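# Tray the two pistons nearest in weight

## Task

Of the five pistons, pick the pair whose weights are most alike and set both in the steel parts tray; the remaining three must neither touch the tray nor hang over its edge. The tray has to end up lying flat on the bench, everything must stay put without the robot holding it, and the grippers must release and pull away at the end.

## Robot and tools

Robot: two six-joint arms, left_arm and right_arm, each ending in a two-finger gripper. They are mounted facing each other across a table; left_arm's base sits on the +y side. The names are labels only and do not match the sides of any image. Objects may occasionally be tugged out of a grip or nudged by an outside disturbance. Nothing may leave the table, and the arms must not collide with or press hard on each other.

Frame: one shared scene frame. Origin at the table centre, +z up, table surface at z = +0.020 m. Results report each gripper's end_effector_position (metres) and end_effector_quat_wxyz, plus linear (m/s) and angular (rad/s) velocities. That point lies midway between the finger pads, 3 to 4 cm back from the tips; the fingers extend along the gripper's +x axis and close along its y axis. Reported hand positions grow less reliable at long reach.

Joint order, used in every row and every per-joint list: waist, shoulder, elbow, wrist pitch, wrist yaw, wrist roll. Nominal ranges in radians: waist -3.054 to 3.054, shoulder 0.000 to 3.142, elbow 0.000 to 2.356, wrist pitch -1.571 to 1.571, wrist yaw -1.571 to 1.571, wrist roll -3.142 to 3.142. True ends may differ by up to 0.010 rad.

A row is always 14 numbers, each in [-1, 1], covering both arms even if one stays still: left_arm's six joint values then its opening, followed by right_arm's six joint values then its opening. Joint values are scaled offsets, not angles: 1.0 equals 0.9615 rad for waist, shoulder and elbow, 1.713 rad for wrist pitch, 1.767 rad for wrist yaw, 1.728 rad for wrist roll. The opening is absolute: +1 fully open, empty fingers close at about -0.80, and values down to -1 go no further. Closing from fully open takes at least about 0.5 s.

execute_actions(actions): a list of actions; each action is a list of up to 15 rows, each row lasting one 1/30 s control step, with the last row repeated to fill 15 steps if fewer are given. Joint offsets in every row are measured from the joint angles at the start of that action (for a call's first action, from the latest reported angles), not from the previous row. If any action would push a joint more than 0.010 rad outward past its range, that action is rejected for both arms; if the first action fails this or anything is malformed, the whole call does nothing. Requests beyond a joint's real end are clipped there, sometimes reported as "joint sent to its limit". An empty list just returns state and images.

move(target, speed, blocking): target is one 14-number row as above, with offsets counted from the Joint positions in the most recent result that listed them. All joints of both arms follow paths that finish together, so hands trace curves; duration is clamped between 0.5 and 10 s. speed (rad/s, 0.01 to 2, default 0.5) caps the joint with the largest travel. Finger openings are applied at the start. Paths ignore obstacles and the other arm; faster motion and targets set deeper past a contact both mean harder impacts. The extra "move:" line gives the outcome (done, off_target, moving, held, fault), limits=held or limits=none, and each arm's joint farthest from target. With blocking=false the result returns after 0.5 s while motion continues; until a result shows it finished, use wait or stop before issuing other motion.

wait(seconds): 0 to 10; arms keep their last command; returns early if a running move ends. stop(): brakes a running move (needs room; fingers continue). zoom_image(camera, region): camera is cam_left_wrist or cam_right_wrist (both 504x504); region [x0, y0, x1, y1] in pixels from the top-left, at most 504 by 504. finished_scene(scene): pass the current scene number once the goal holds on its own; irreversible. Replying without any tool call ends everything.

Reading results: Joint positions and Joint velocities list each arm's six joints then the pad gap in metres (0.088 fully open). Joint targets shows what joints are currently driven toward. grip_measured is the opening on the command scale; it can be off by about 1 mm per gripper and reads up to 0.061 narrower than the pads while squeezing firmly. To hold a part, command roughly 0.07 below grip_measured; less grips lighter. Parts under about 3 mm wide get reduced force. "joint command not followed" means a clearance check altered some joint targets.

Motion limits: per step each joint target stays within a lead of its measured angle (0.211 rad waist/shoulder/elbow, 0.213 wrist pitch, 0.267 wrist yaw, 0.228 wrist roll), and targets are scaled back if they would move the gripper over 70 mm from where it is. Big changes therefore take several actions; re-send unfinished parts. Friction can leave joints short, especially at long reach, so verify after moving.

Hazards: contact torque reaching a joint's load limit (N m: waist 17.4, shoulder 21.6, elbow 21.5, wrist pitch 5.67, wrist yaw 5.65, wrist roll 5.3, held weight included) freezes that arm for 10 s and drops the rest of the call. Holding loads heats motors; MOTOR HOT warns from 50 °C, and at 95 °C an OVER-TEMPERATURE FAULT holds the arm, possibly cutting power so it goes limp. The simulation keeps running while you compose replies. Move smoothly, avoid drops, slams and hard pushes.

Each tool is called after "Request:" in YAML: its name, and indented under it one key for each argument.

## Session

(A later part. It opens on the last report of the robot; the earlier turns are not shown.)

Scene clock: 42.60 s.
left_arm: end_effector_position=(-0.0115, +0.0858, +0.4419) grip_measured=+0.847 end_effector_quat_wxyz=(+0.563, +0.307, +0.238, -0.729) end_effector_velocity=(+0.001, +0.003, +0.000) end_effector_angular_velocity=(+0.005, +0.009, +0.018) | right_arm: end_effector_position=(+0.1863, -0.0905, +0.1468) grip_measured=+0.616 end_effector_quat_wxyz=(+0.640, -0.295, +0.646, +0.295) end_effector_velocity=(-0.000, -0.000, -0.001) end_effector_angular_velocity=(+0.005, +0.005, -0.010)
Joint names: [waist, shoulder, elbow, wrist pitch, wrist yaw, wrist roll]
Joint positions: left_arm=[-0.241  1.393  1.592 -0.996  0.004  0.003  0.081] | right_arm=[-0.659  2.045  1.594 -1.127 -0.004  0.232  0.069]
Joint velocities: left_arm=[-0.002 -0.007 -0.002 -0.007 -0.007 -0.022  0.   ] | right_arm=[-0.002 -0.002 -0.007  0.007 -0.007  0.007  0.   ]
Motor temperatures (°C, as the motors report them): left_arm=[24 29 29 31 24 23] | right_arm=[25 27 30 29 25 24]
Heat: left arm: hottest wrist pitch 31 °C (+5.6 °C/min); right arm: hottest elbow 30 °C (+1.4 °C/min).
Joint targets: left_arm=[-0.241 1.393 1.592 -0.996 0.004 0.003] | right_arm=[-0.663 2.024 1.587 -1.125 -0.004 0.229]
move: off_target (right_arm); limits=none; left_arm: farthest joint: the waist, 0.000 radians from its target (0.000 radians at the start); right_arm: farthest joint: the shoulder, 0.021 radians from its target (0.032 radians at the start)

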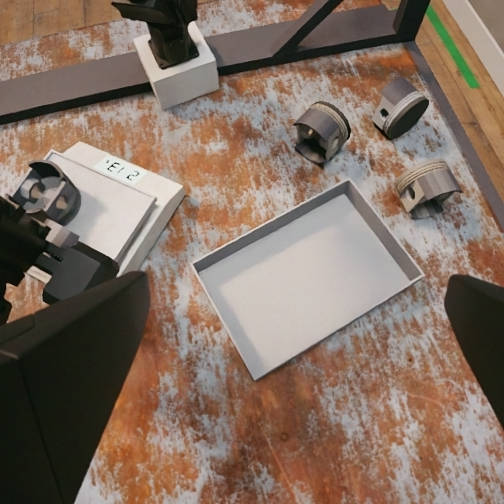

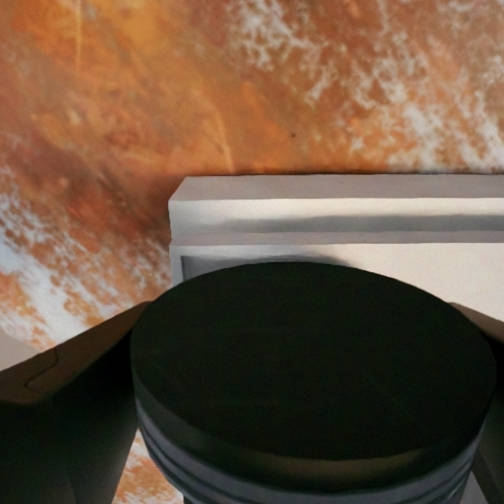

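Request:
move:
  target: [0,0,0,0,0,0,0.85,0,0,-0.024,0.014,0,0,0.54]
  speed: 0.05

Scene clock: 44.37 s.
left_arm: end_effector_position=(-0.0115, +0.0858, +0.4419) grip_measured=+0.847 end_effector_quat_wxyz=(+0.563, +0.307, +0.238, -0.729) end_effector_velocity=(+0.004, -0.000, -0.003) end_effector_angular_velocity=(+0.009, -0.013, +0.023) | right_arm: end_effector_position=(+0.1832, -0.0915, +0.1423) grip_measured=+0.616 end_effector_quat_wxyz=(+0.637, -0.296, +0.647, +0.297) end_effector_velocity=(-0.000, -0.000, -0.001) end_effector_angular_velocity=(+0.005, +0.005, -0.010)
Joint names: [waist, shoulder, elbow, wrist pitch, wrist yaw, wrist roll]
Joint positions: left_arm=[-0.241  1.393  1.592 -0.996  0.004  0.003  0.081] | right_arm=[-0.655  2.044  1.574 -1.112 -0.01   0.232  0.069]
Joint velocities: left_arm=[ 0.002  0.002 -0.002 -0.007 -0.022 -0.007  0.   ] | right_arm=[-0.002 -0.002 -0.007  0.007 -0.007  0.007 -0.   ]
Motor temperatures (°C, as the motors report them): left_arm=[24 29 29 31 24 23] | right_arm=[25 28 30 29 25 24]
Heat: left arm: hottest wrist pitch 31 °C (+5.4 °C/min); right arm: hottest elbow 30 °C (+1.4 °C/min).
Joint targets: left_arm=[-0.241 1.393 1.592 -0.996 0.004 0.003] | right_arm=[-0.659 2.045 1.571 -1.103 -0.004 0.232]
move: done; limits=none; left_arm: farthest joint: the waist, 0.000 radians from its target (0.000 radians at the start); right_arm: farthest joint: the wrist pitch, 0.009 radians from its target (0.059 radians at the start)

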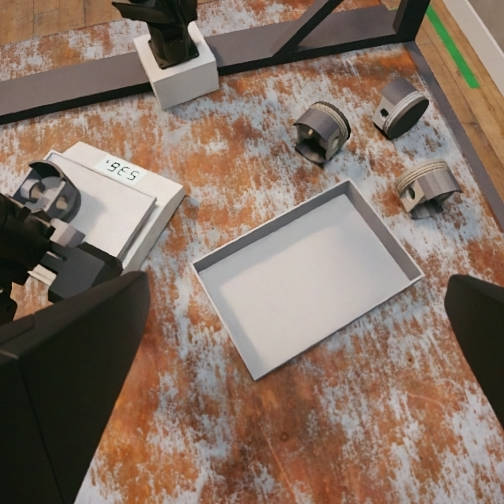

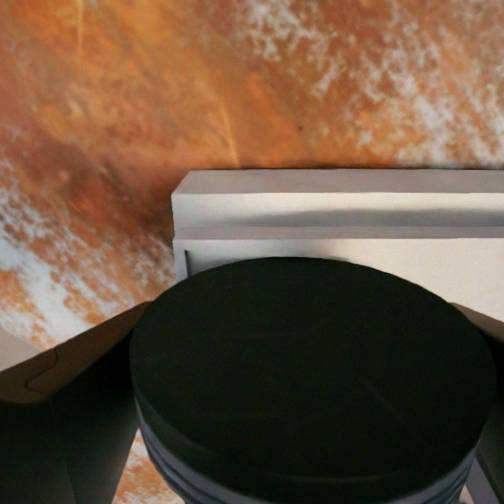

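A tug occurred, but it's in contact now. Release.

Request:
execute_actions:
  actions:
    - [[0,0,0,0,0,0,0.85,0,0,0,0,0,0,0.58],[0,0,0,0,0,0,0.85,0,0,0,0,0,0,0.61],[0,0,0,0,0,0,0.85,0,0,0,0,0,0,0.64],[0,0,0,0,0,0,0.85,0,0,0,0,0,0,0.67],[0,0,0,0,0,0,0.85,0,0,0,0,0,0,0.70],[0,0,0,0,0,0,0.85,0,0,0,0,0,0,0.74],[0,0,0,0,0,0,0.85,0,0,0,0,0,0,0.78],[0,0,0,0,0,0,0.85,0,0,0,0,0,0,0.82],[0,0,0,0,0,0,0.85,0,0,0,0,0,0,0.86],[0,0,0,0,0,0,0.85,0,0,0,0,0,0,0.9]]

Request:
zoom_image:
  camera: "cam_left_wrist"
  region: [60, 130, 200, 220]

Scene clock: 45.43 s.
left_arm: end_effector_position=(-0.0115, +0.0858, +0.4419) grip_measured=+0.847 end_effector_quat_wxyz=(+0.563, +0.307, +0.238, -0.729) end_effector_velocity=(+0.000, -0.001, +0.001) end_effector_angular_velocity=(-0.007, +0.002, +0.008) | right_arm: end_effector_position=(+0.1832, -0.0915, +0.1423) grip_measured=+0.873 end_effector_quat_wxyz=(+0.637, -0.296, +0.647, +0.297) end_effector_velocity=(+0.002, -0.004, +0.000) end_effector_angular_velocity=(-0.010, -0.003, +0.000)
Joint names: [waist, shoulder, elbow, wrist pitch, wrist yaw, wrist roll]
Joint positions: left_arm=[-0.241  1.393  1.592 -0.996  0.004  0.003  0.081] | right_arm=[-0.655  2.044  1.574 -1.112 -0.01   0.232  0.082]
Joint velocities: left_arm=[-0.002 -0.002 -0.002  0.007 -0.007 -0.007 -0.   ] | right_arm=[-0.007 -0.002 -0.002 -0.007  0.007 -0.007  0.012]
Motor temperatures (°C, as the motors report them): left_arm=[24 29 29 31 24 23] | right_arm=[25 28 30 29 25 24]
Heat: left arm: hottest wrist pitch 31 °C (+5.3 °C/min); right arm: hottest elbow 30 °C (+1.3 °C/min).
Joint targets: left_arm=[-0.241 1.393 1.592 -0.996 0.004 0.003] | right_arm=[-0.655 2.044 1.574 -1.112 -0.010 0.232]

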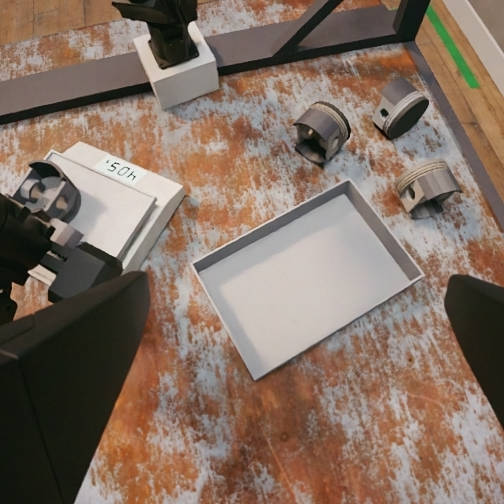

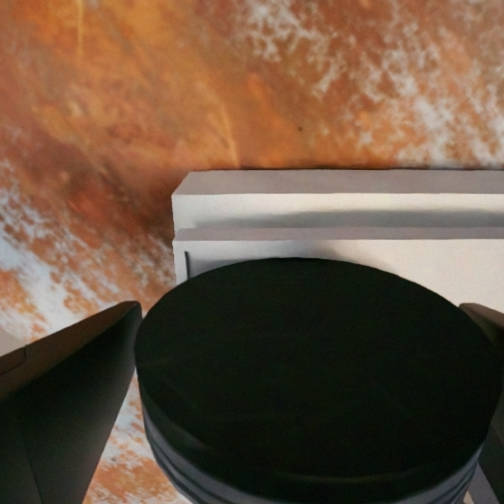

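Region (60, 130, 200, 220) of cam_left_wrist's 504x504 image, scaled by 3.600, with more detail than that image has; it fills the top 324 rows of this view, and the rest is white.

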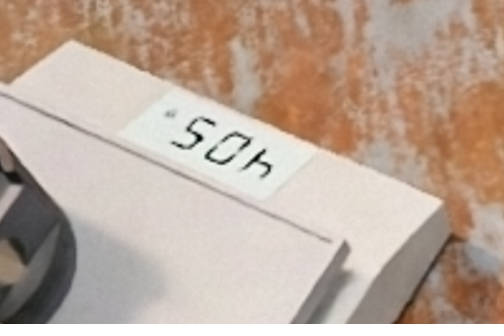

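Request:
move:
  target: [0,0,0,0,0,0,0.85,0,-0.092,0.18,-0.133,0.004,0,0.95]
  speed: 0.4

Request:
move:
  target: [0,0,0,0,0,0,0.85,0.5,-0.15,-0.2,0.03,0,-0.4,1.0]
  speed: 1.0

Scene clock: 48.30 s.
left_arm: end_effector_position=(-0.0115, +0.0858, +0.4419) grip_measured=+0.847 end_effector_quat_wxyz=(+0.563, +0.307, +0.238, -0.729) end_effector_velocity=(+0.001, +0.003, -0.005) end_effector_angular_velocity=(+0.026, -0.007, +0.008) | right_arm: end_effector_position=(+0.1799, -0.0989, +0.2118) grip_measured=+0.948 end_effector_quat_wxyz=(+0.642, -0.293, +0.642, +0.300) end_effector_velocity=(-0.005, -0.004, +0.000) end_effector_angular_velocity=(-0.009, +0.029, +0.020)
Joint names: [waist, shoulder, elbow, wrist pitch, wrist yaw, wrist roll]
Joint positions: left_arm=[-0.241  1.393  1.592 -0.996  0.004  0.003  0.081] | right_arm=[-0.655  1.966  1.739 -1.338 -0.007  0.232  0.085]
Joint velocities: left_arm=[-0.002  0.002 -0.002 -0.022 -0.007 -0.007  0.   ] | right_arm=[-0.002 -0.002 -0.002 -0.022 -0.022 -0.022  0.   ]
Motor temperatures (°C, as the motors report them): left_arm=[24 29 29 31 24 23] | right_arm=[25 29 31 29 25 24]
Heat: left arm: hottest wrist pitch 31 °C (+5.0 °C/min); right arm: hottest elbow 31 °C (+2.5 °C/min).
Joint targets: left_arm=[-0.241 1.393 1.592 -0.996 0.004 0.003] | right_arm=[-0.655 1.956 1.747 -1.340 -0.002 0.232]
move: off_target (right_arm); limits=none; left_arm: farthest joint: the waist, 0.000 radians from its target (0.000 radians at the start); right_arm: farthest joint: the shoulder, 0.011 radians from its target (0.089 radians at the start)

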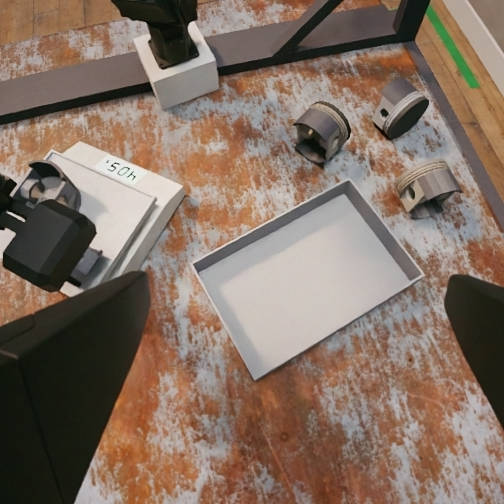

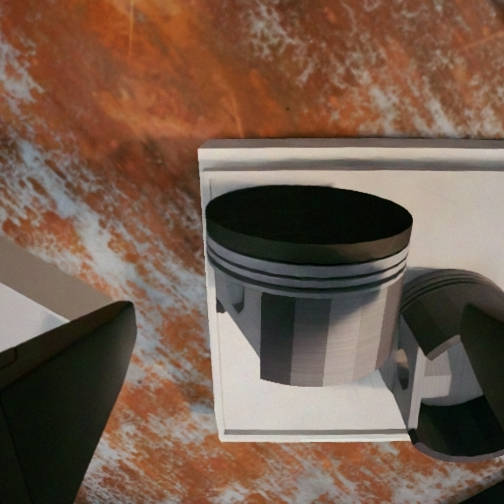

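Scene clock: 49.77 s.
left_arm: end_effector_position=(-0.0115, +0.0858, +0.4419) grip_measured=+0.847 end_effector_quat_wxyz=(+0.563, +0.307, +0.238, -0.729) end_effector_velocity=(+0.000, +0.000, -0.001) end_effector_angular_velocity=(+0.007, -0.002, +0.008) | right_arm: end_effector_position=(+0.0075, -0.0913, +0.2101) grip_measured=+1.000 end_effector_quat_wxyz=(+0.373, -0.598, +0.373, +0.604) end_effector_velocity=(-0.002, -0.002, +0.000) end_effector_angular_velocity=(-0.007, +0.022, +0.020)
Joint names: [waist, shoulder, elbow, wrist pitch, wrist yaw, wrist roll]
Joint positions: left_arm=[-0.241  1.393  1.592 -0.996  0.004  0.003  0.081] | right_arm=[-0.178  1.835  1.557 -1.288 -0.007 -0.456  0.088]
Joint velocities: left_arm=[-0.002  0.002  0.002 -0.007 -0.007 -0.007  0.   ] | right_arm=[-0.002 -0.002 -0.002 -0.007 -0.022 -0.022  0.   ]
Motor temperatures (°C, as the motors report them): left_arm=[24 29 29 31 24 23] | right_arm=[25 29 31 29 25 24]
Heat: left arm: hottest wrist pitch 31 °C (+4.8 °C/min); right arm: hottest elbow 31 °C (+2.4 °C/min).
Joint targets: left_arm=[-0.241 1.393 1.592 -0.996 0.004 0.003] | right_arm=[-0.175 1.822 1.547 -1.286 -0.007 -0.459]
move: off_target (right_arm); limits=none; left_arm: farthest joint: the waist, 0.000 radians from its target (0.000 radians at the start); right_arm: farthest joint: the shoulder, 0.013 radians from its target (0.145 radians at the start)

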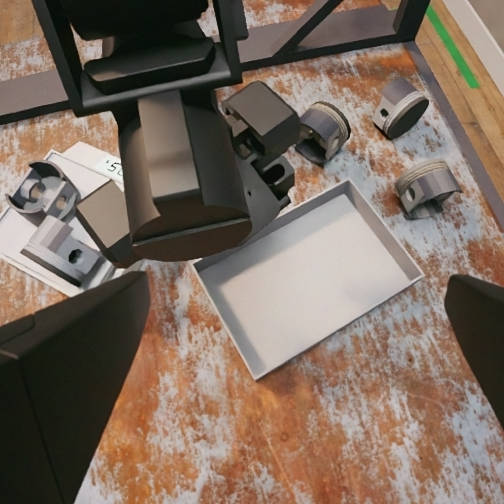

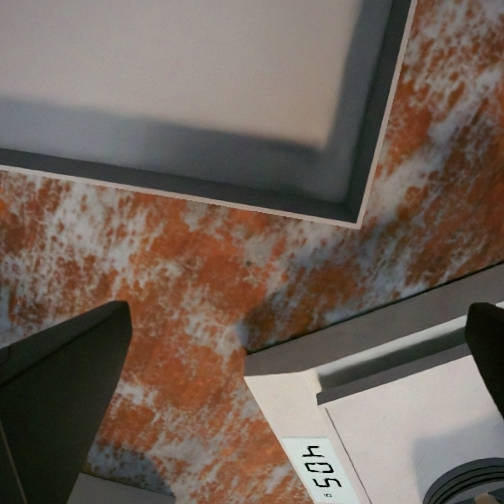

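Request:
move:
  target: [0,0,0,0,0,0,0.85,0.849,-0.237,-0.44,0.113,0,-0.548,1.0]
  speed: 1.0

Scene clock: 52.37 s.
left_arm: end_effector_position=(-0.0115, +0.0858, +0.4419) grip_measured=+0.847 end_effector_quat_wxyz=(+0.563, +0.307, +0.238, -0.729) end_effector_velocity=(+0.001, +0.002, -0.001) end_effector_angular_velocity=(+0.007, -0.002, +0.008) | right_arm: end_effector_position=(-0.1934, -0.2438, +0.1700) grip_measured=+1.000 end_effector_quat_wxyz=(+0.225, +0.669, +0.223, -0.673) end_effector_velocity=(-0.004, +0.002, +0.000) end_effector_angular_velocity=(+0.020, +0.011, -0.000)
Joint names: [waist, shoulder, elbow, wrist pitch, wrist yaw, wrist roll]
Joint positions: left_arm=[-0.241  1.393  1.592 -0.996  0.004  0.003  0.081] | right_arm=[ 0.634  1.618  1.143 -1.096 -0.007 -1.4    0.088]
Joint velocities: left_arm=[-0.002 -0.002 -0.002 -0.007 -0.007 -0.007  0.   ] | right_arm=[ 0.007 -0.002 -0.002  0.022  0.007  0.007  0.   ]
Motor temperatures (°C, as the motors report them): left_arm=[24 29 30 31 24 23] | right_arm=[25 29 31 28 25 24]
Heat: left arm: hottest wrist pitch 31 °C (+4.6 °C/min); right arm: hottest elbow 31 °C (+2.3 °C/min).
Joint targets: left_arm=[-0.241 1.393 1.592 -0.996 0.004 0.003] | right_arm=[0.638 1.607 1.134 -1.094 -0.007 -1.403]
move: off_target (right_arm); limits=none; left_arm: farthest joint: the waist, 0.000 radians from its target (0.000 radians at the start); right_arm: farthest joint: the shoulder, 0.011 radians from its target (0.228 radians at the start)

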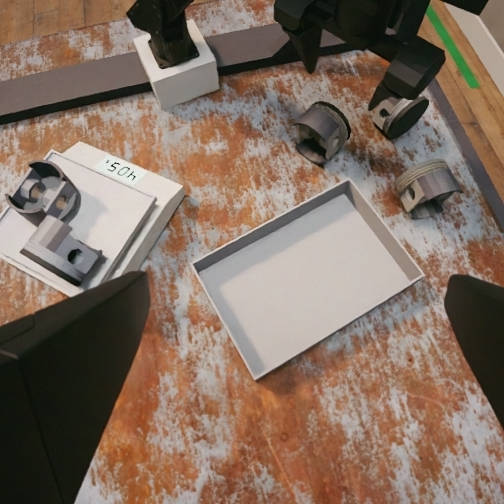

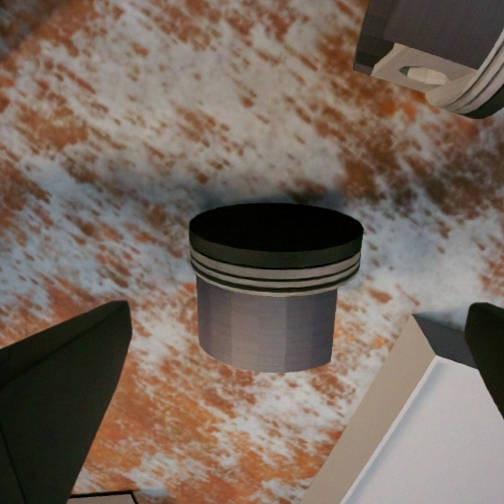

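Request:
move:
  target: [0,0,0,0,0,0,0.85,-0.022,0.162,-0.269,0.231,0,-0.012,1.0]
  speed: 0.35

Request:
execute_actions:
  actions:
    - [[0,0,0,0,0,0,0.85,0,0,0,0,0,0,0.92],[0,0,0,0,0,0,0.85,0,0,0,0,0,0,0.86],[0,0,0,0,0,0,0.85,0,0,0,0,0,0,0.80],[0,0,0,0,0,0,0.85,0,0,0,0,0,0,0.75],[0,0,0,0,0,0,0.85,0,0,0,0,0,0,0.71],[0,0,0,0,0,0,0.85,0,0,0,0,0,0,0.68],[0,0,0,0,0,0,0.85,0,0,0,0,0,0,0.65],[0,0,0,0,0,0,0.85,0,0,0,0,0,0,0.63],[0,0,0,0,0,0,0.85,0,0,0,0,0,0,0.61],[0,0,0,0,0,0,0.85,0,0,0,0,0,0,0.59],[0,0,0,0,0,0,0.85,0,0,0,0,0,0,0.57],[0,0,0,0,0,0,0.85,0,0,0,0,0,0,0.55],[0,0,0,0,0,0,0.85,0,0,0,0,0,0,0.54]]

Scene clock: 55.57 s.
left_arm: end_effector_position=(-0.0115, +0.0858, +0.4419) grip_measured=+0.847 end_effector_quat_wxyz=(+0.563, +0.307, +0.238, -0.729) end_effector_velocity=(-0.001, +0.004, -0.003) end_effector_angular_velocity=(+0.021, -0.005, -0.013) | right_arm: end_effector_position=(-0.1876, -0.2427, +0.0762) grip_measured=+1.000 end_effector_quat_wxyz=(+0.225, +0.668, +0.223, -0.673) end_effector_velocity=(+0.001, -0.003, -0.001) end_effector_angular_velocity=(-0.014, -0.004, +0.010)
Joint names: [waist, shoulder, elbow, wrist pitch, wrist yaw, wrist roll]
Joint positions: left_arm=[-0.241  1.393  1.592 -0.996  0.004  0.003  0.081] | right_arm=[ 0.617  1.76   0.894 -0.703 -0.007 -1.417  0.088]
Joint velocities: left_arm=[-0.002 -0.002 -0.002 -0.022  0.007  0.007 -0.   ] | right_arm=[ 0.002  0.002 -0.002 -0.007 -0.007 -0.007  0.   ]
Motor temperatures (°C, as the motors report them): left_arm=[24 29 30 31 24 23] | right_arm=[25 29 30 28 25 24]
Heat: left arm: hottest wrist pitch 31 °C (+4.3 °C/min); right arm: hottest elbow 30 °C (+1.1 °C/min).
Joint targets: left_arm=[-0.241 1.393 1.592 -0.996 0.004 0.003] | right_arm=[0.613 1.774 0.885 -0.701 -0.007 -1.420]
move: off_target (right_arm); limits=none; left_arm: farthest joint: the waist, 0.000 radians from its target (0.000 radians at the start); right_arm: farthest joint: the shoulder, 0.013 radians from its target (0.156 radians at the start)

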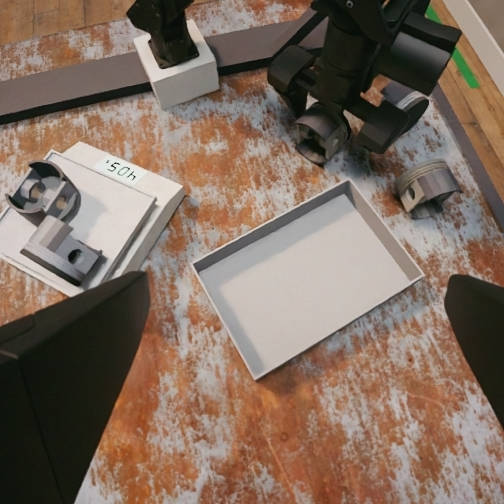

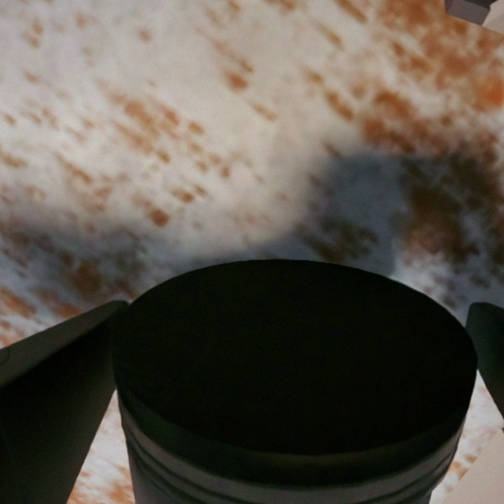

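Scene clock: 56.07 s.
left_arm: end_effector_position=(-0.0115, +0.0858, +0.4419) grip_measured=+0.847 end_effector_quat_wxyz=(+0.563, +0.307, +0.238, -0.729) end_effector_velocity=(+0.001, +0.004, -0.003) end_effector_angular_velocity=(+0.019, -0.015, -0.003) | right_arm: end_effector_position=(-0.1875, -0.2427, +0.0762) grip_measured=+0.616 end_effector_quat_wxyz=(+0.225, +0.668, +0.223, -0.673) end_effector_velocity=(-0.001, -0.006, -0.001) end_effector_angular_velocity=(-0.035, +0.017, +0.020)
Joint names: [waist, shoulder, elbow, wrist pitch, wrist yaw, wrist roll]
Joint positions: left_arm=[-0.241  1.393  1.592 -0.996  0.004  0.003  0.081] | right_arm=[ 0.617  1.76   0.894 -0.703 -0.007 -1.417  0.069]
Joint velocities: left_arm=[-0.002 -0.002 -0.002 -0.022 -0.007  0.007 -0.   ] | right_arm=[-0.002 -0.002 -0.007 -0.007 -0.037 -0.022 -0.   ]
Motor temperatures (°C, as the motors report them): left_arm=[24 29 30 31 24 23] | right_arm=[25 29 30 28 25 24]
Heat: left arm: hottest wrist pitch 31 °C (+4.3 °C/min); right arm: hottest elbow 30 °C (+1.1 °C/min).
Joint targets: left_arm=[-0.241 1.393 1.592 -0.996 0.004 0.003] | right_arm=[0.617 1.760 0.894 -0.703 -0.007 -1.417]

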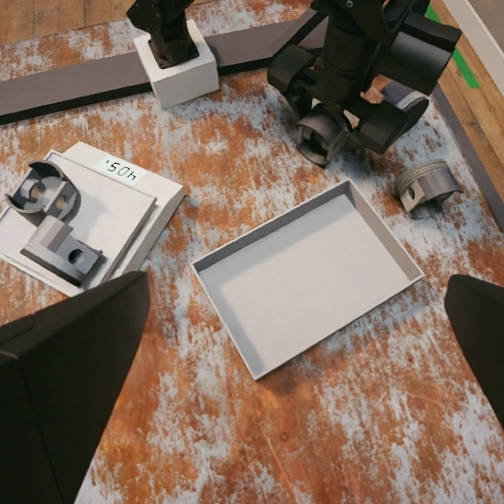

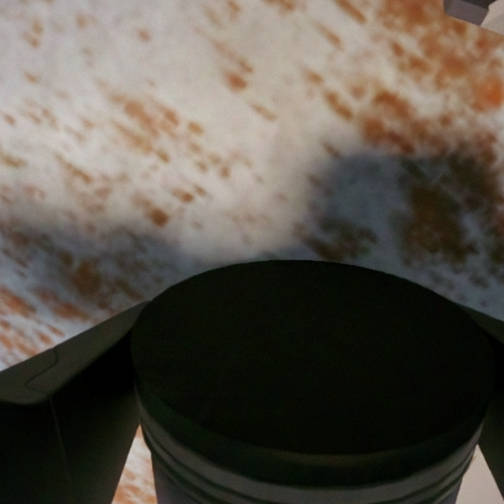

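Request:
move:
  target: [0,0,0,0,0,0,0.85,-0.26,-0.18,0.231,-0.219,0,-0.3,0.54]
  speed: 0.6

Request:
move:
  target: [0,0,0,0,0,0,0.85,-0.953,0,0,0,0,-0.503,0.54]
  speed: 0.9

Scene clock: 58.47 s.
left_arm: end_effector_position=(-0.0115, +0.0858, +0.4419) grip_measured=+0.847 end_effector_quat_wxyz=(+0.563, +0.307, +0.238, -0.729) end_effector_velocity=(-0.002, -0.000, +0.001) end_effector_angular_velocity=(-0.005, +0.012, +0.014) | right_arm: end_effector_position=(-0.1333, -0.2028, +0.1642) grip_measured=+0.616 end_effector_quat_wxyz=(+0.314, +0.633, +0.310, -0.637) end_effector_velocity=(+0.025, +0.017, +0.003) end_effector_angular_velocity=(+0.072, -0.102, -0.048)
Joint names: [waist, shoulder, elbow, wrist pitch, wrist yaw, wrist roll]
Joint positions: left_arm=[-0.241  1.393  1.592 -0.996  0.004  0.003  0.081] | right_arm=[ 0.37   1.602  1.103 -1.076 -0.006 -1.932  0.069]
Joint velocities: left_arm=[-0.007 -0.002 -0.002  0.007 -0.007 -0.022 -0.   ] | right_arm=[-0.042 -0.002  0.012 -0.007  0.125  0.007 -0.   ]
Motor temperatures (°C, as the motors report them): left_arm=[24 29 30 32 24 23] | right_arm=[25 30 31 28 25 24]
Heat: left arm: hottest wrist pitch 32 °C (+5.1 °C/min); right arm: hottest elbow 31 °C (+2.1 °C/min).
Joint targets: left_arm=[-0.241 1.393 1.592 -0.996 0.004 0.003] | right_arm=[0.367 1.587 1.116 -1.078 -0.007 -1.936]
move: off_target (right_arm); limits=none; left_arm: farthest joint: the waist, 0.000 radians from its target (0.000 radians at the start); right_arm: farthest joint: the shoulder, 0.016 radians from its target (0.173 radians at the start)

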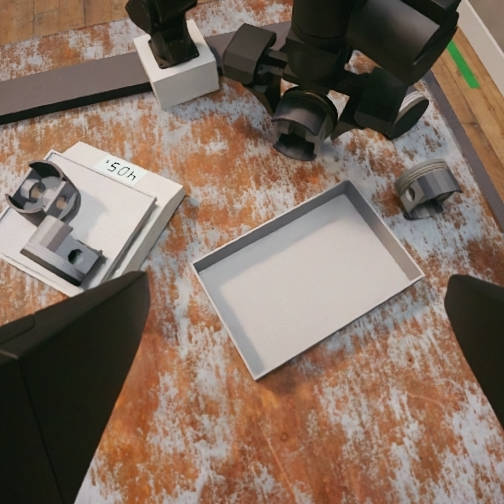

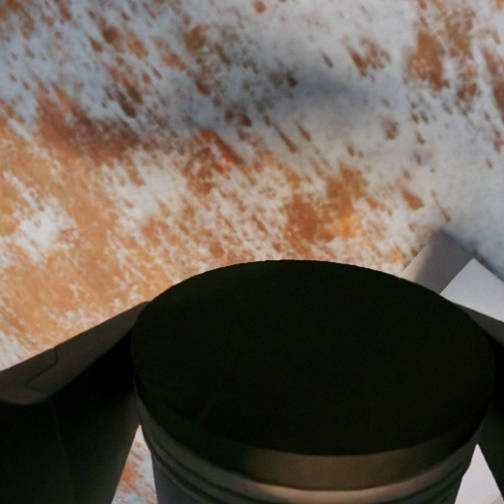

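Scene clock: 60.23 s.
left_arm: end_effector_position=(-0.0115, +0.0858, +0.4419) grip_measured=+0.847 end_effector_quat_wxyz=(+0.563, +0.307, +0.238, -0.729) end_effector_velocity=(+0.000, -0.001, +0.001) end_effector_angular_velocity=(-0.010, -0.008, -0.003) | right_arm: end_effector_position=(+0.1048, -0.1791, +0.1643) grip_measured=+0.616 end_effector_quat_wxyz=(+0.297, +0.640, +0.297, -0.644) end_effector_velocity=(+0.002, -0.003, +0.000) end_effector_angular_velocity=(-0.009, -0.004, +0.000)
Joint names: [waist, shoulder, elbow, wrist pitch, wrist yaw, wrist roll]
Joint positions: left_arm=[-0.241  1.393  1.592 -0.996  0.004  0.003  0.081] | right_arm=[-0.542  1.602  1.104 -1.075 -0.005 -2.798  0.069]
Joint velocities: left_arm=[-0.002 -0.002 -0.002  0.007 -0.007  0.007 -0.   ] | right_arm=[-0.007 -0.002 -0.002 -0.007  0.007 -0.007 -0.   ]
Motor temperatures (°C, as the motors report them): left_arm=[24 29 30 32 24 23] | right_arm=[25 30 31 28 25 24]
Heat: left arm: hottest wrist pitch 32 °C (+5.1 °C/min); right arm: hottest elbow 31 °C (+1.0 °C/min).
Joint targets: left_arm=[-0.241 1.393 1.592 -0.996 0.004 0.003] | right_arm=[-0.546 1.602 1.104 -1.076 -0.006 -2.802]
move: done; limits=none; left_arm: farthest joint: the waist, 0.000 radians from its target (0.000 radians at the start); right_arm: farthest joint: the waist, 0.004 radians from its target (0.916 radians at the start)

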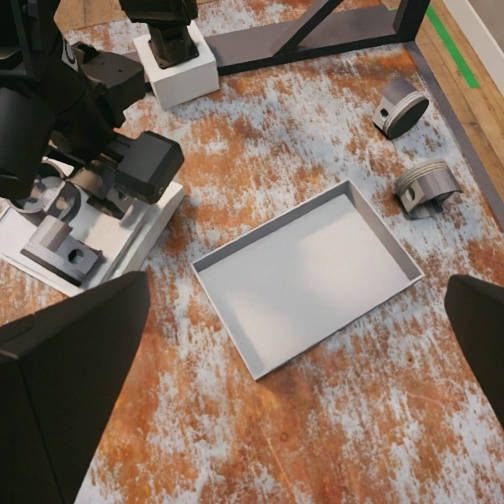

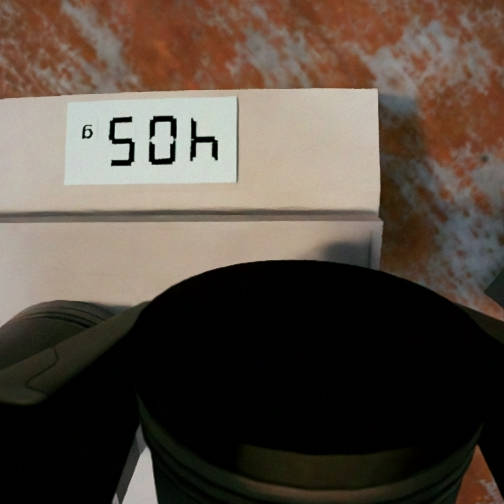

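Request:
move:
  target: [0,0,0,0,0,0,0.85,0.008,0,-0.093,0.051,0,0,0.54]
  speed: 0.1

Scene clock: 62.33 s.
left_arm: end_effector_position=(-0.0115, +0.0858, +0.4419) grip_measured=+0.847 end_effector_quat_wxyz=(+0.563, +0.307, +0.238, -0.729) end_effector_velocity=(+0.000, +0.001, -0.003) end_effector_angular_velocity=(+0.014, +0.007, +0.018) | right_arm: end_effector_position=(+0.1018, -0.1842, +0.1441) grip_measured=+0.616 end_effector_quat_wxyz=(+0.297, +0.640, +0.299, -0.643) end_effector_velocity=(-0.002, -0.003, -0.001) end_effector_angular_velocity=(-0.009, +0.011, -0.010)
Joint names: [waist, shoulder, elbow, wrist pitch, wrist yaw, wrist roll]
Joint positions: left_arm=[-0.241  1.393  1.592 -0.996  0.004  0.003  0.081] | right_arm=[-0.539  1.602  1.02  -0.99  -0.005 -2.798  0.069]
Joint velocities: left_arm=[-0.002  0.002 -0.002 -0.007 -0.007 -0.022 -0.   ] | right_arm=[-0.002 -0.002 -0.007 -0.007 -0.007  0.007 -0.   ]
Motor temperatures (°C, as the motors report them): left_arm=[24 29 30 32 24 23] | right_arm=[25 30 31 28 25 24]
Heat: left arm: hottest wrist pitch 32 °C (+5.1 °C/min); right arm: hottest elbow 31 °C (+1.0 °C/min).
Joint targets: left_arm=[-0.241 1.393 1.592 -0.996 0.004 0.003] | right_arm=[-0.535 1.602 1.014 -0.988 -0.005 -2.798]
move: done; limits=none; left_arm: farthest joint: the waist, 0.000 radians from its target (0.000 radians at the start); right_arm: farthest joint: the elbow, 0.006 radians from its target (0.089 radians at the start)

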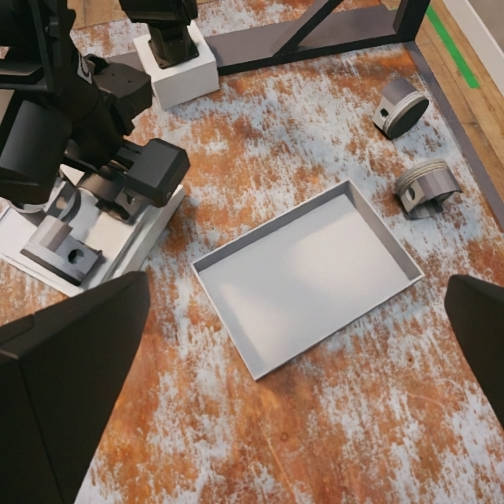

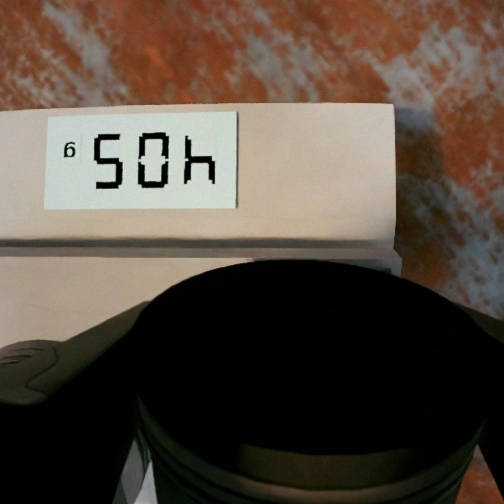

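Request:
move:
  target: [0,0,0,0,0,0,0.85,0,0.024,0,0.009,0,0,0.54]
  speed: 0.05

Scene clock: 63.30 s.
left_arm: end_effector_position=(-0.0115, +0.0858, +0.4419) grip_measured=+0.847 end_effector_quat_wxyz=(+0.563, +0.307, +0.238, -0.729) end_effector_velocity=(-0.001, +0.005, +0.000) end_effector_angular_velocity=(+0.014, +0.007, -0.002) | right_arm: end_effector_position=(+0.1023, -0.1828, +0.1418) grip_measured=+0.616 end_effector_quat_wxyz=(+0.298, +0.640, +0.299, -0.643) end_effector_velocity=(-0.000, +0.001, +0.000) end_effector_angular_velocity=(+0.009, +0.004, +0.005)
Joint names: [waist, shoulder, elbow, wrist pitch, wrist yaw, wrist roll]
Joint positions: left_arm=[-0.241  1.393  1.592 -0.996  0.004  0.003  0.081] | right_arm=[-0.539  1.612  1.02  -0.981 -0.005 -2.798  0.069]
Joint velocities: left_arm=[-0.002 -0.007  0.002 -0.022  0.007 -0.007  0.   ] | right_arm=[-0.002 -0.002 -0.002  0.007 -0.007 -0.007  0.   ]
Motor temperatures (°C, as the motors report them): left_arm=[24 29 30 32 24 23] | right_arm=[25 29 31 28 25 24]
Heat: left arm: hottest wrist pitch 32 °C (+5.1 °C/min); right arm: hottest elbow 31 °C (+1.0 °C/min).
Joint targets: left_arm=[-0.241 1.393 1.592 -0.996 0.004 0.003] | right_arm=[-0.539 1.625 1.020 -0.974 -0.005 -2.798]
move: off_target (right_arm); limits=none; left_arm: farthest joint: the waist, 0.000 radians from its target (0.000 radians at the start); right_arm: farthest joint: the shoulder, 0.013 radians from its target (0.023 radians at the start)

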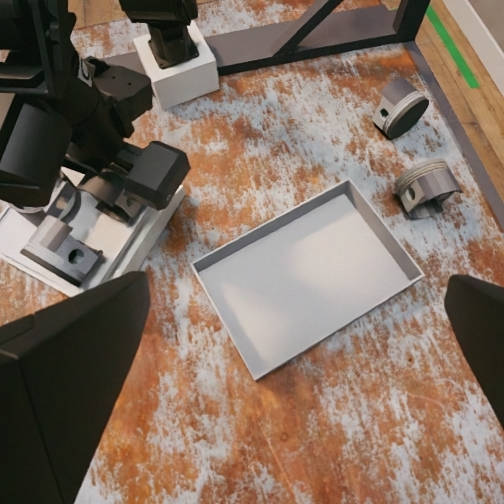

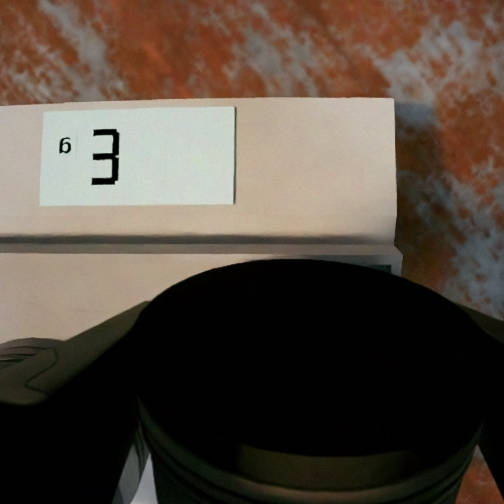

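Request:
execute_actions:
  actions:
    - [[0,0,0,0,0,0,0.85,0,0,0,0,0,0,0.58],[0,0,0,0,0,0,0.85,0,0,0,0,0,0,0.61],[0,0,0,0,0,0,0.85,0,0,0,0,0,0,0.64],[0,0,0,0,0,0,0.85,0,0,0,0,0,0,0.67],[0,0,0,0,0,0,0.85,0,0,0,0,0,0,0.70],[0,0,0,0,0,0,0.85,0,0,0,0,0,0,0.73],[0,0,0,0,0,0,0.85,0,0,0,0,0,0,0.76],[0,0,0,0,0,0,0.85,0,0,0,0,0,0,0.79],[0,0,0,0,0,0,0.85,0,0,0,0,0,0,0.82]]

Scene clock: 64.13 s.
left_arm: end_effector_position=(-0.0115, +0.0858, +0.4419) grip_measured=+0.847 end_effector_quat_wxyz=(+0.563, +0.307, +0.238, -0.729) end_effector_velocity=(+0.003, +0.001, -0.001) end_effector_angular_velocity=(+0.004, -0.012, +0.018) | right_arm: end_effector_position=(+0.1023, -0.1828, +0.1417) grip_measured=+0.804 end_effector_quat_wxyz=(+0.298, +0.639, +0.299, -0.643) end_effector_velocity=(-0.001, -0.002, +0.000) end_effector_angular_velocity=(-0.004, +0.009, +0.005)
Joint names: [waist, shoulder, elbow, wrist pitch, wrist yaw, wrist roll]
Joint positions: left_arm=[-0.241  1.393  1.592 -0.996  0.004  0.003  0.081] | right_arm=[-0.539  1.612  1.02  -0.981 -0.005 -2.798  0.078]
Joint velocities: left_arm=[-0.002 -0.002 -0.002 -0.007 -0.022 -0.007 -0.   ] | right_arm=[-0.002 -0.002 -0.002 -0.007 -0.007 -0.007  0.007]
Motor temperatures (°C, as the motors report them): left_arm=[24 29 30 32 24 23] | right_arm=[25 29 31 28 25 24]
Heat: left arm: hottest wrist pitch 32 °C (+5.1 °C/min); right arm: hottest elbow 31 °C (+1.0 °C/min).
Joint targets: left_arm=[-0.241 1.393 1.592 -0.996 0.004 0.003] | right_arm=[-0.539 1.612 1.020 -0.981 -0.005 -2.798]

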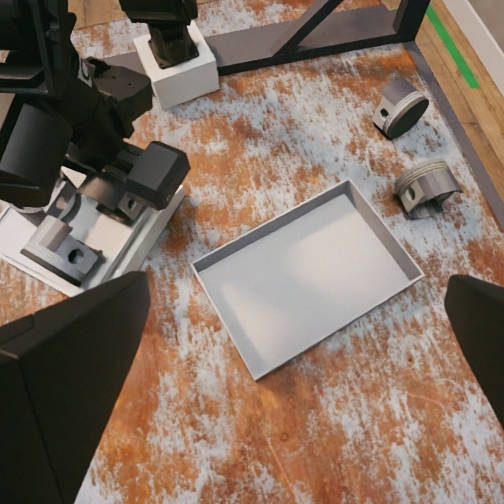

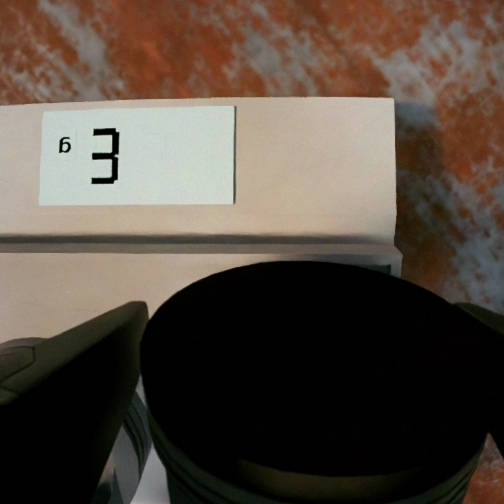

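Request:
execute_actions:
  actions: []

Scene clock: 64.37 s.
left_arm: end_effector_position=(-0.0115, +0.0858, +0.4419) grip_measured=+0.847 end_effector_quat_wxyz=(+0.563, +0.307, +0.238, -0.729) end_effector_velocity=(+0.001, +0.003, +0.000) end_effector_angular_velocity=(-0.000, -0.011, -0.003) | right_arm: end_effector_position=(+0.1023, -0.1828, +0.1417) grip_measured=+0.816 end_effector_quat_wxyz=(+0.298, +0.639, +0.299, -0.643) end_effector_velocity=(-0.003, -0.001, +0.000) end_effector_angular_velocity=(+0.001, +0.023, +0.005)
Joint names: [waist, shoulder, elbow, wrist pitch, wrist yaw, wrist roll]
Joint positions: left_arm=[-0.241  1.393  1.592 -0.996  0.004  0.003  0.081] | right_arm=[-0.539  1.612  1.02  -0.981 -0.005 -2.798  0.079]
Joint velocities: left_arm=[-0.002 -0.007 -0.002 -0.007 -0.007  0.007 -0.   ] | right_arm=[-0.002 -0.002 -0.002 -0.007 -0.022 -0.007  0.   ]
Motor temperatures (°C, as the motors report them): left_arm=[24 29 30 32 24 23] | right_arm=[25 29 31 28 25 24]
Heat: left arm: hottest wrist pitch 32 °C (+5.1 °C/min); right arm: hottest elbow 31 °C (+1.0 °C/min).
Joint targets: left_arm=[-0.241 1.393 1.592 -0.996 0.004 0.003] | right_arm=[-0.539 1.612 1.020 -0.981 -0.005 -2.798]

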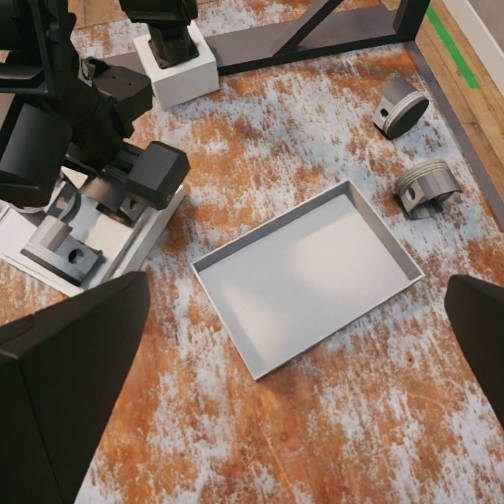

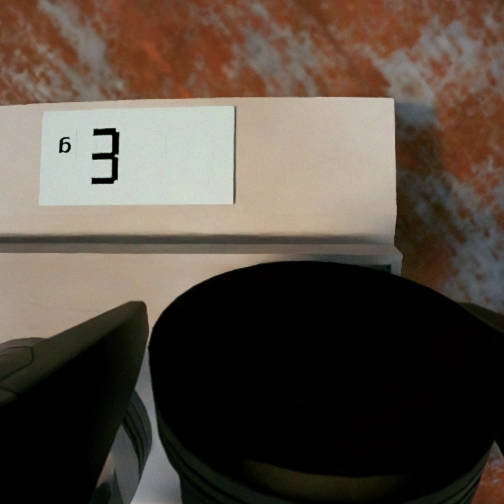

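Request:
move:
  target: [0,0,0,0,0,0,0.85,0,-0.07,0.216,-0.15,0,0,0.9]
  speed: 0.35

Request:
move:
  target: [0,0,0,0,0,0,0.85,-0.32,0.17,0.178,-0.005,0,0.725,1.0]
  speed: 1.1

Scene clock: 66.70 s.
left_arm: end_effector_position=(-0.0115, +0.0858, +0.4419) grip_measured=+0.847 end_effector_quat_wxyz=(+0.563, +0.307, +0.238, -0.729) end_effector_velocity=(-0.002, -0.000, +0.001) end_effector_angular_velocity=(-0.007, +0.002, +0.003) | right_arm: end_effector_position=(+0.1022, -0.1830, +0.2053) grip_measured=+0.898 end_effector_quat_wxyz=(+0.297, +0.640, +0.300, -0.642) end_effector_velocity=(-0.001, -0.002, -0.000) end_effector_angular_velocity=(-0.004, +0.009, +0.020)
Joint names: [waist, shoulder, elbow, wrist pitch, wrist yaw, wrist roll]
Joint positions: left_arm=[-0.241  1.393  1.592 -0.996  0.004  0.003  0.081] | right_arm=[-0.539  1.553  1.22  -1.235 -0.005 -2.798  0.083]
Joint velocities: left_arm=[-0.007 -0.002 -0.002  0.007 -0.007 -0.007 -0.   ] | right_arm=[-0.002 -0.002 -0.002 -0.007 -0.007 -0.022 -0.   ]
Motor temperatures (°C, as the motors report them): left_arm=[24 29 30 32 24 23] | right_arm=[25 29 31 28 25 24]
Heat: left arm: hottest wrist pitch 32 °C (+5.0 °C/min); right arm: hottest elbow 31 °C (+1.0 °C/min).
Joint targets: left_arm=[-0.241 1.393 1.592 -0.996 0.004 0.003] | right_arm=[-0.539 1.544 1.227 -1.238 -0.005 -2.798]
move: done; limits=none; left_arm: farthest joint: the waist, 0.000 radians from its target (0.000 radians at the start); right_arm: farthest joint: the shoulder, 0.009 radians from its target (0.067 radians at the start)

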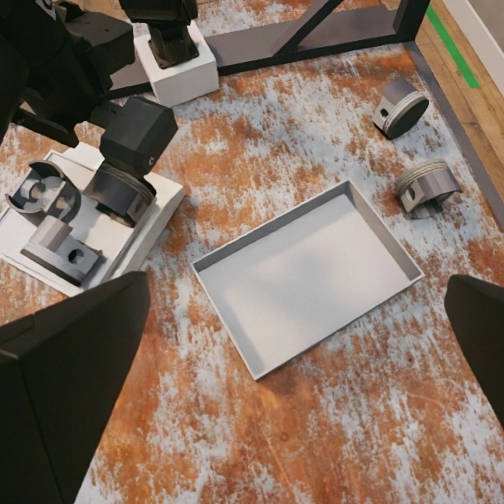

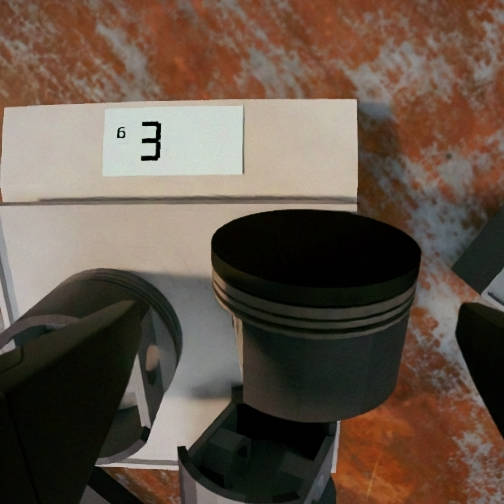

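Scene clock: 68.63 s.
left_arm: end_effector_position=(-0.0115, +0.0858, +0.4419) grip_measured=+0.847 end_effector_quat_wxyz=(+0.563, +0.307, +0.238, -0.729) end_effector_velocity=(+0.002, +0.001, -0.001) end_effector_angular_velocity=(+0.010, +0.008, +0.023) | right_arm: end_effector_position=(+0.1982, -0.1895, +0.2067) grip_measured=+1.000 end_effector_quat_wxyz=(+0.240, -0.666, +0.233, +0.667) end_effector_velocity=(-0.002, -0.001, +0.001) end_effector_angular_velocity=(+0.012, +0.019, +0.000)
Joint names: [waist, shoulder, elbow, wrist pitch, wrist yaw, wrist roll]
Joint positions: left_arm=[-0.241  1.393  1.592 -0.996  0.004  0.003  0.081] | right_arm=[-0.842  1.702  1.383 -1.242 -0.005 -1.549  0.088]
Joint velocities: left_arm=[ 0.002 -0.002 -0.002 -0.007 -0.007 -0.022 -0.   ] | right_arm=[-0.007 -0.007 -0.002 -0.007 -0.022 -0.007  0.   ]
Motor temperatures (°C, as the motors report them): left_arm=[24 29 30 32 24 23] | right_arm=[25 29 31 28 25 24]
Heat: left arm: hottest wrist pitch 32 °C (+4.1 °C/min); right arm: hottest elbow 31 °C (+1.0 °C/min).
Joint targets: left_arm=[-0.241 1.393 1.592 -0.996 0.004 0.003] | right_arm=[-0.846 1.717 1.391 -1.244 -0.005 -1.546]
move: off_target (right_arm); limits=none; left_arm: farthest joint: the waist, 0.000 radians from its target (0.000 radians at the start); right_arm: farthest joint: the shoulder, 0.014 radians from its target (0.163 radians at the start)

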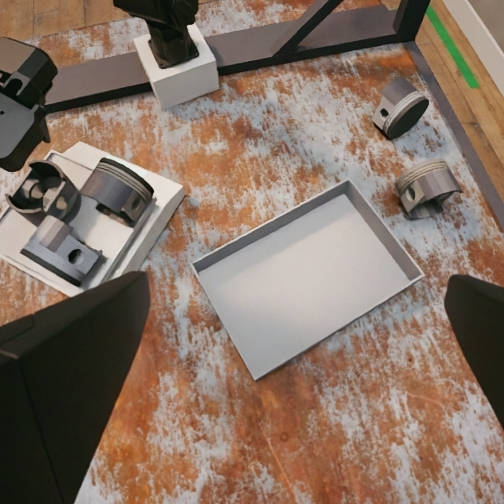

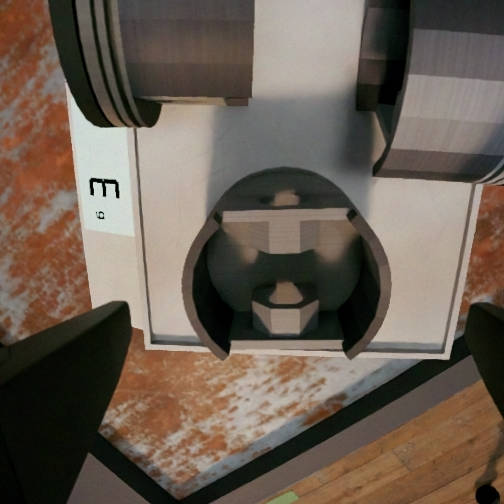

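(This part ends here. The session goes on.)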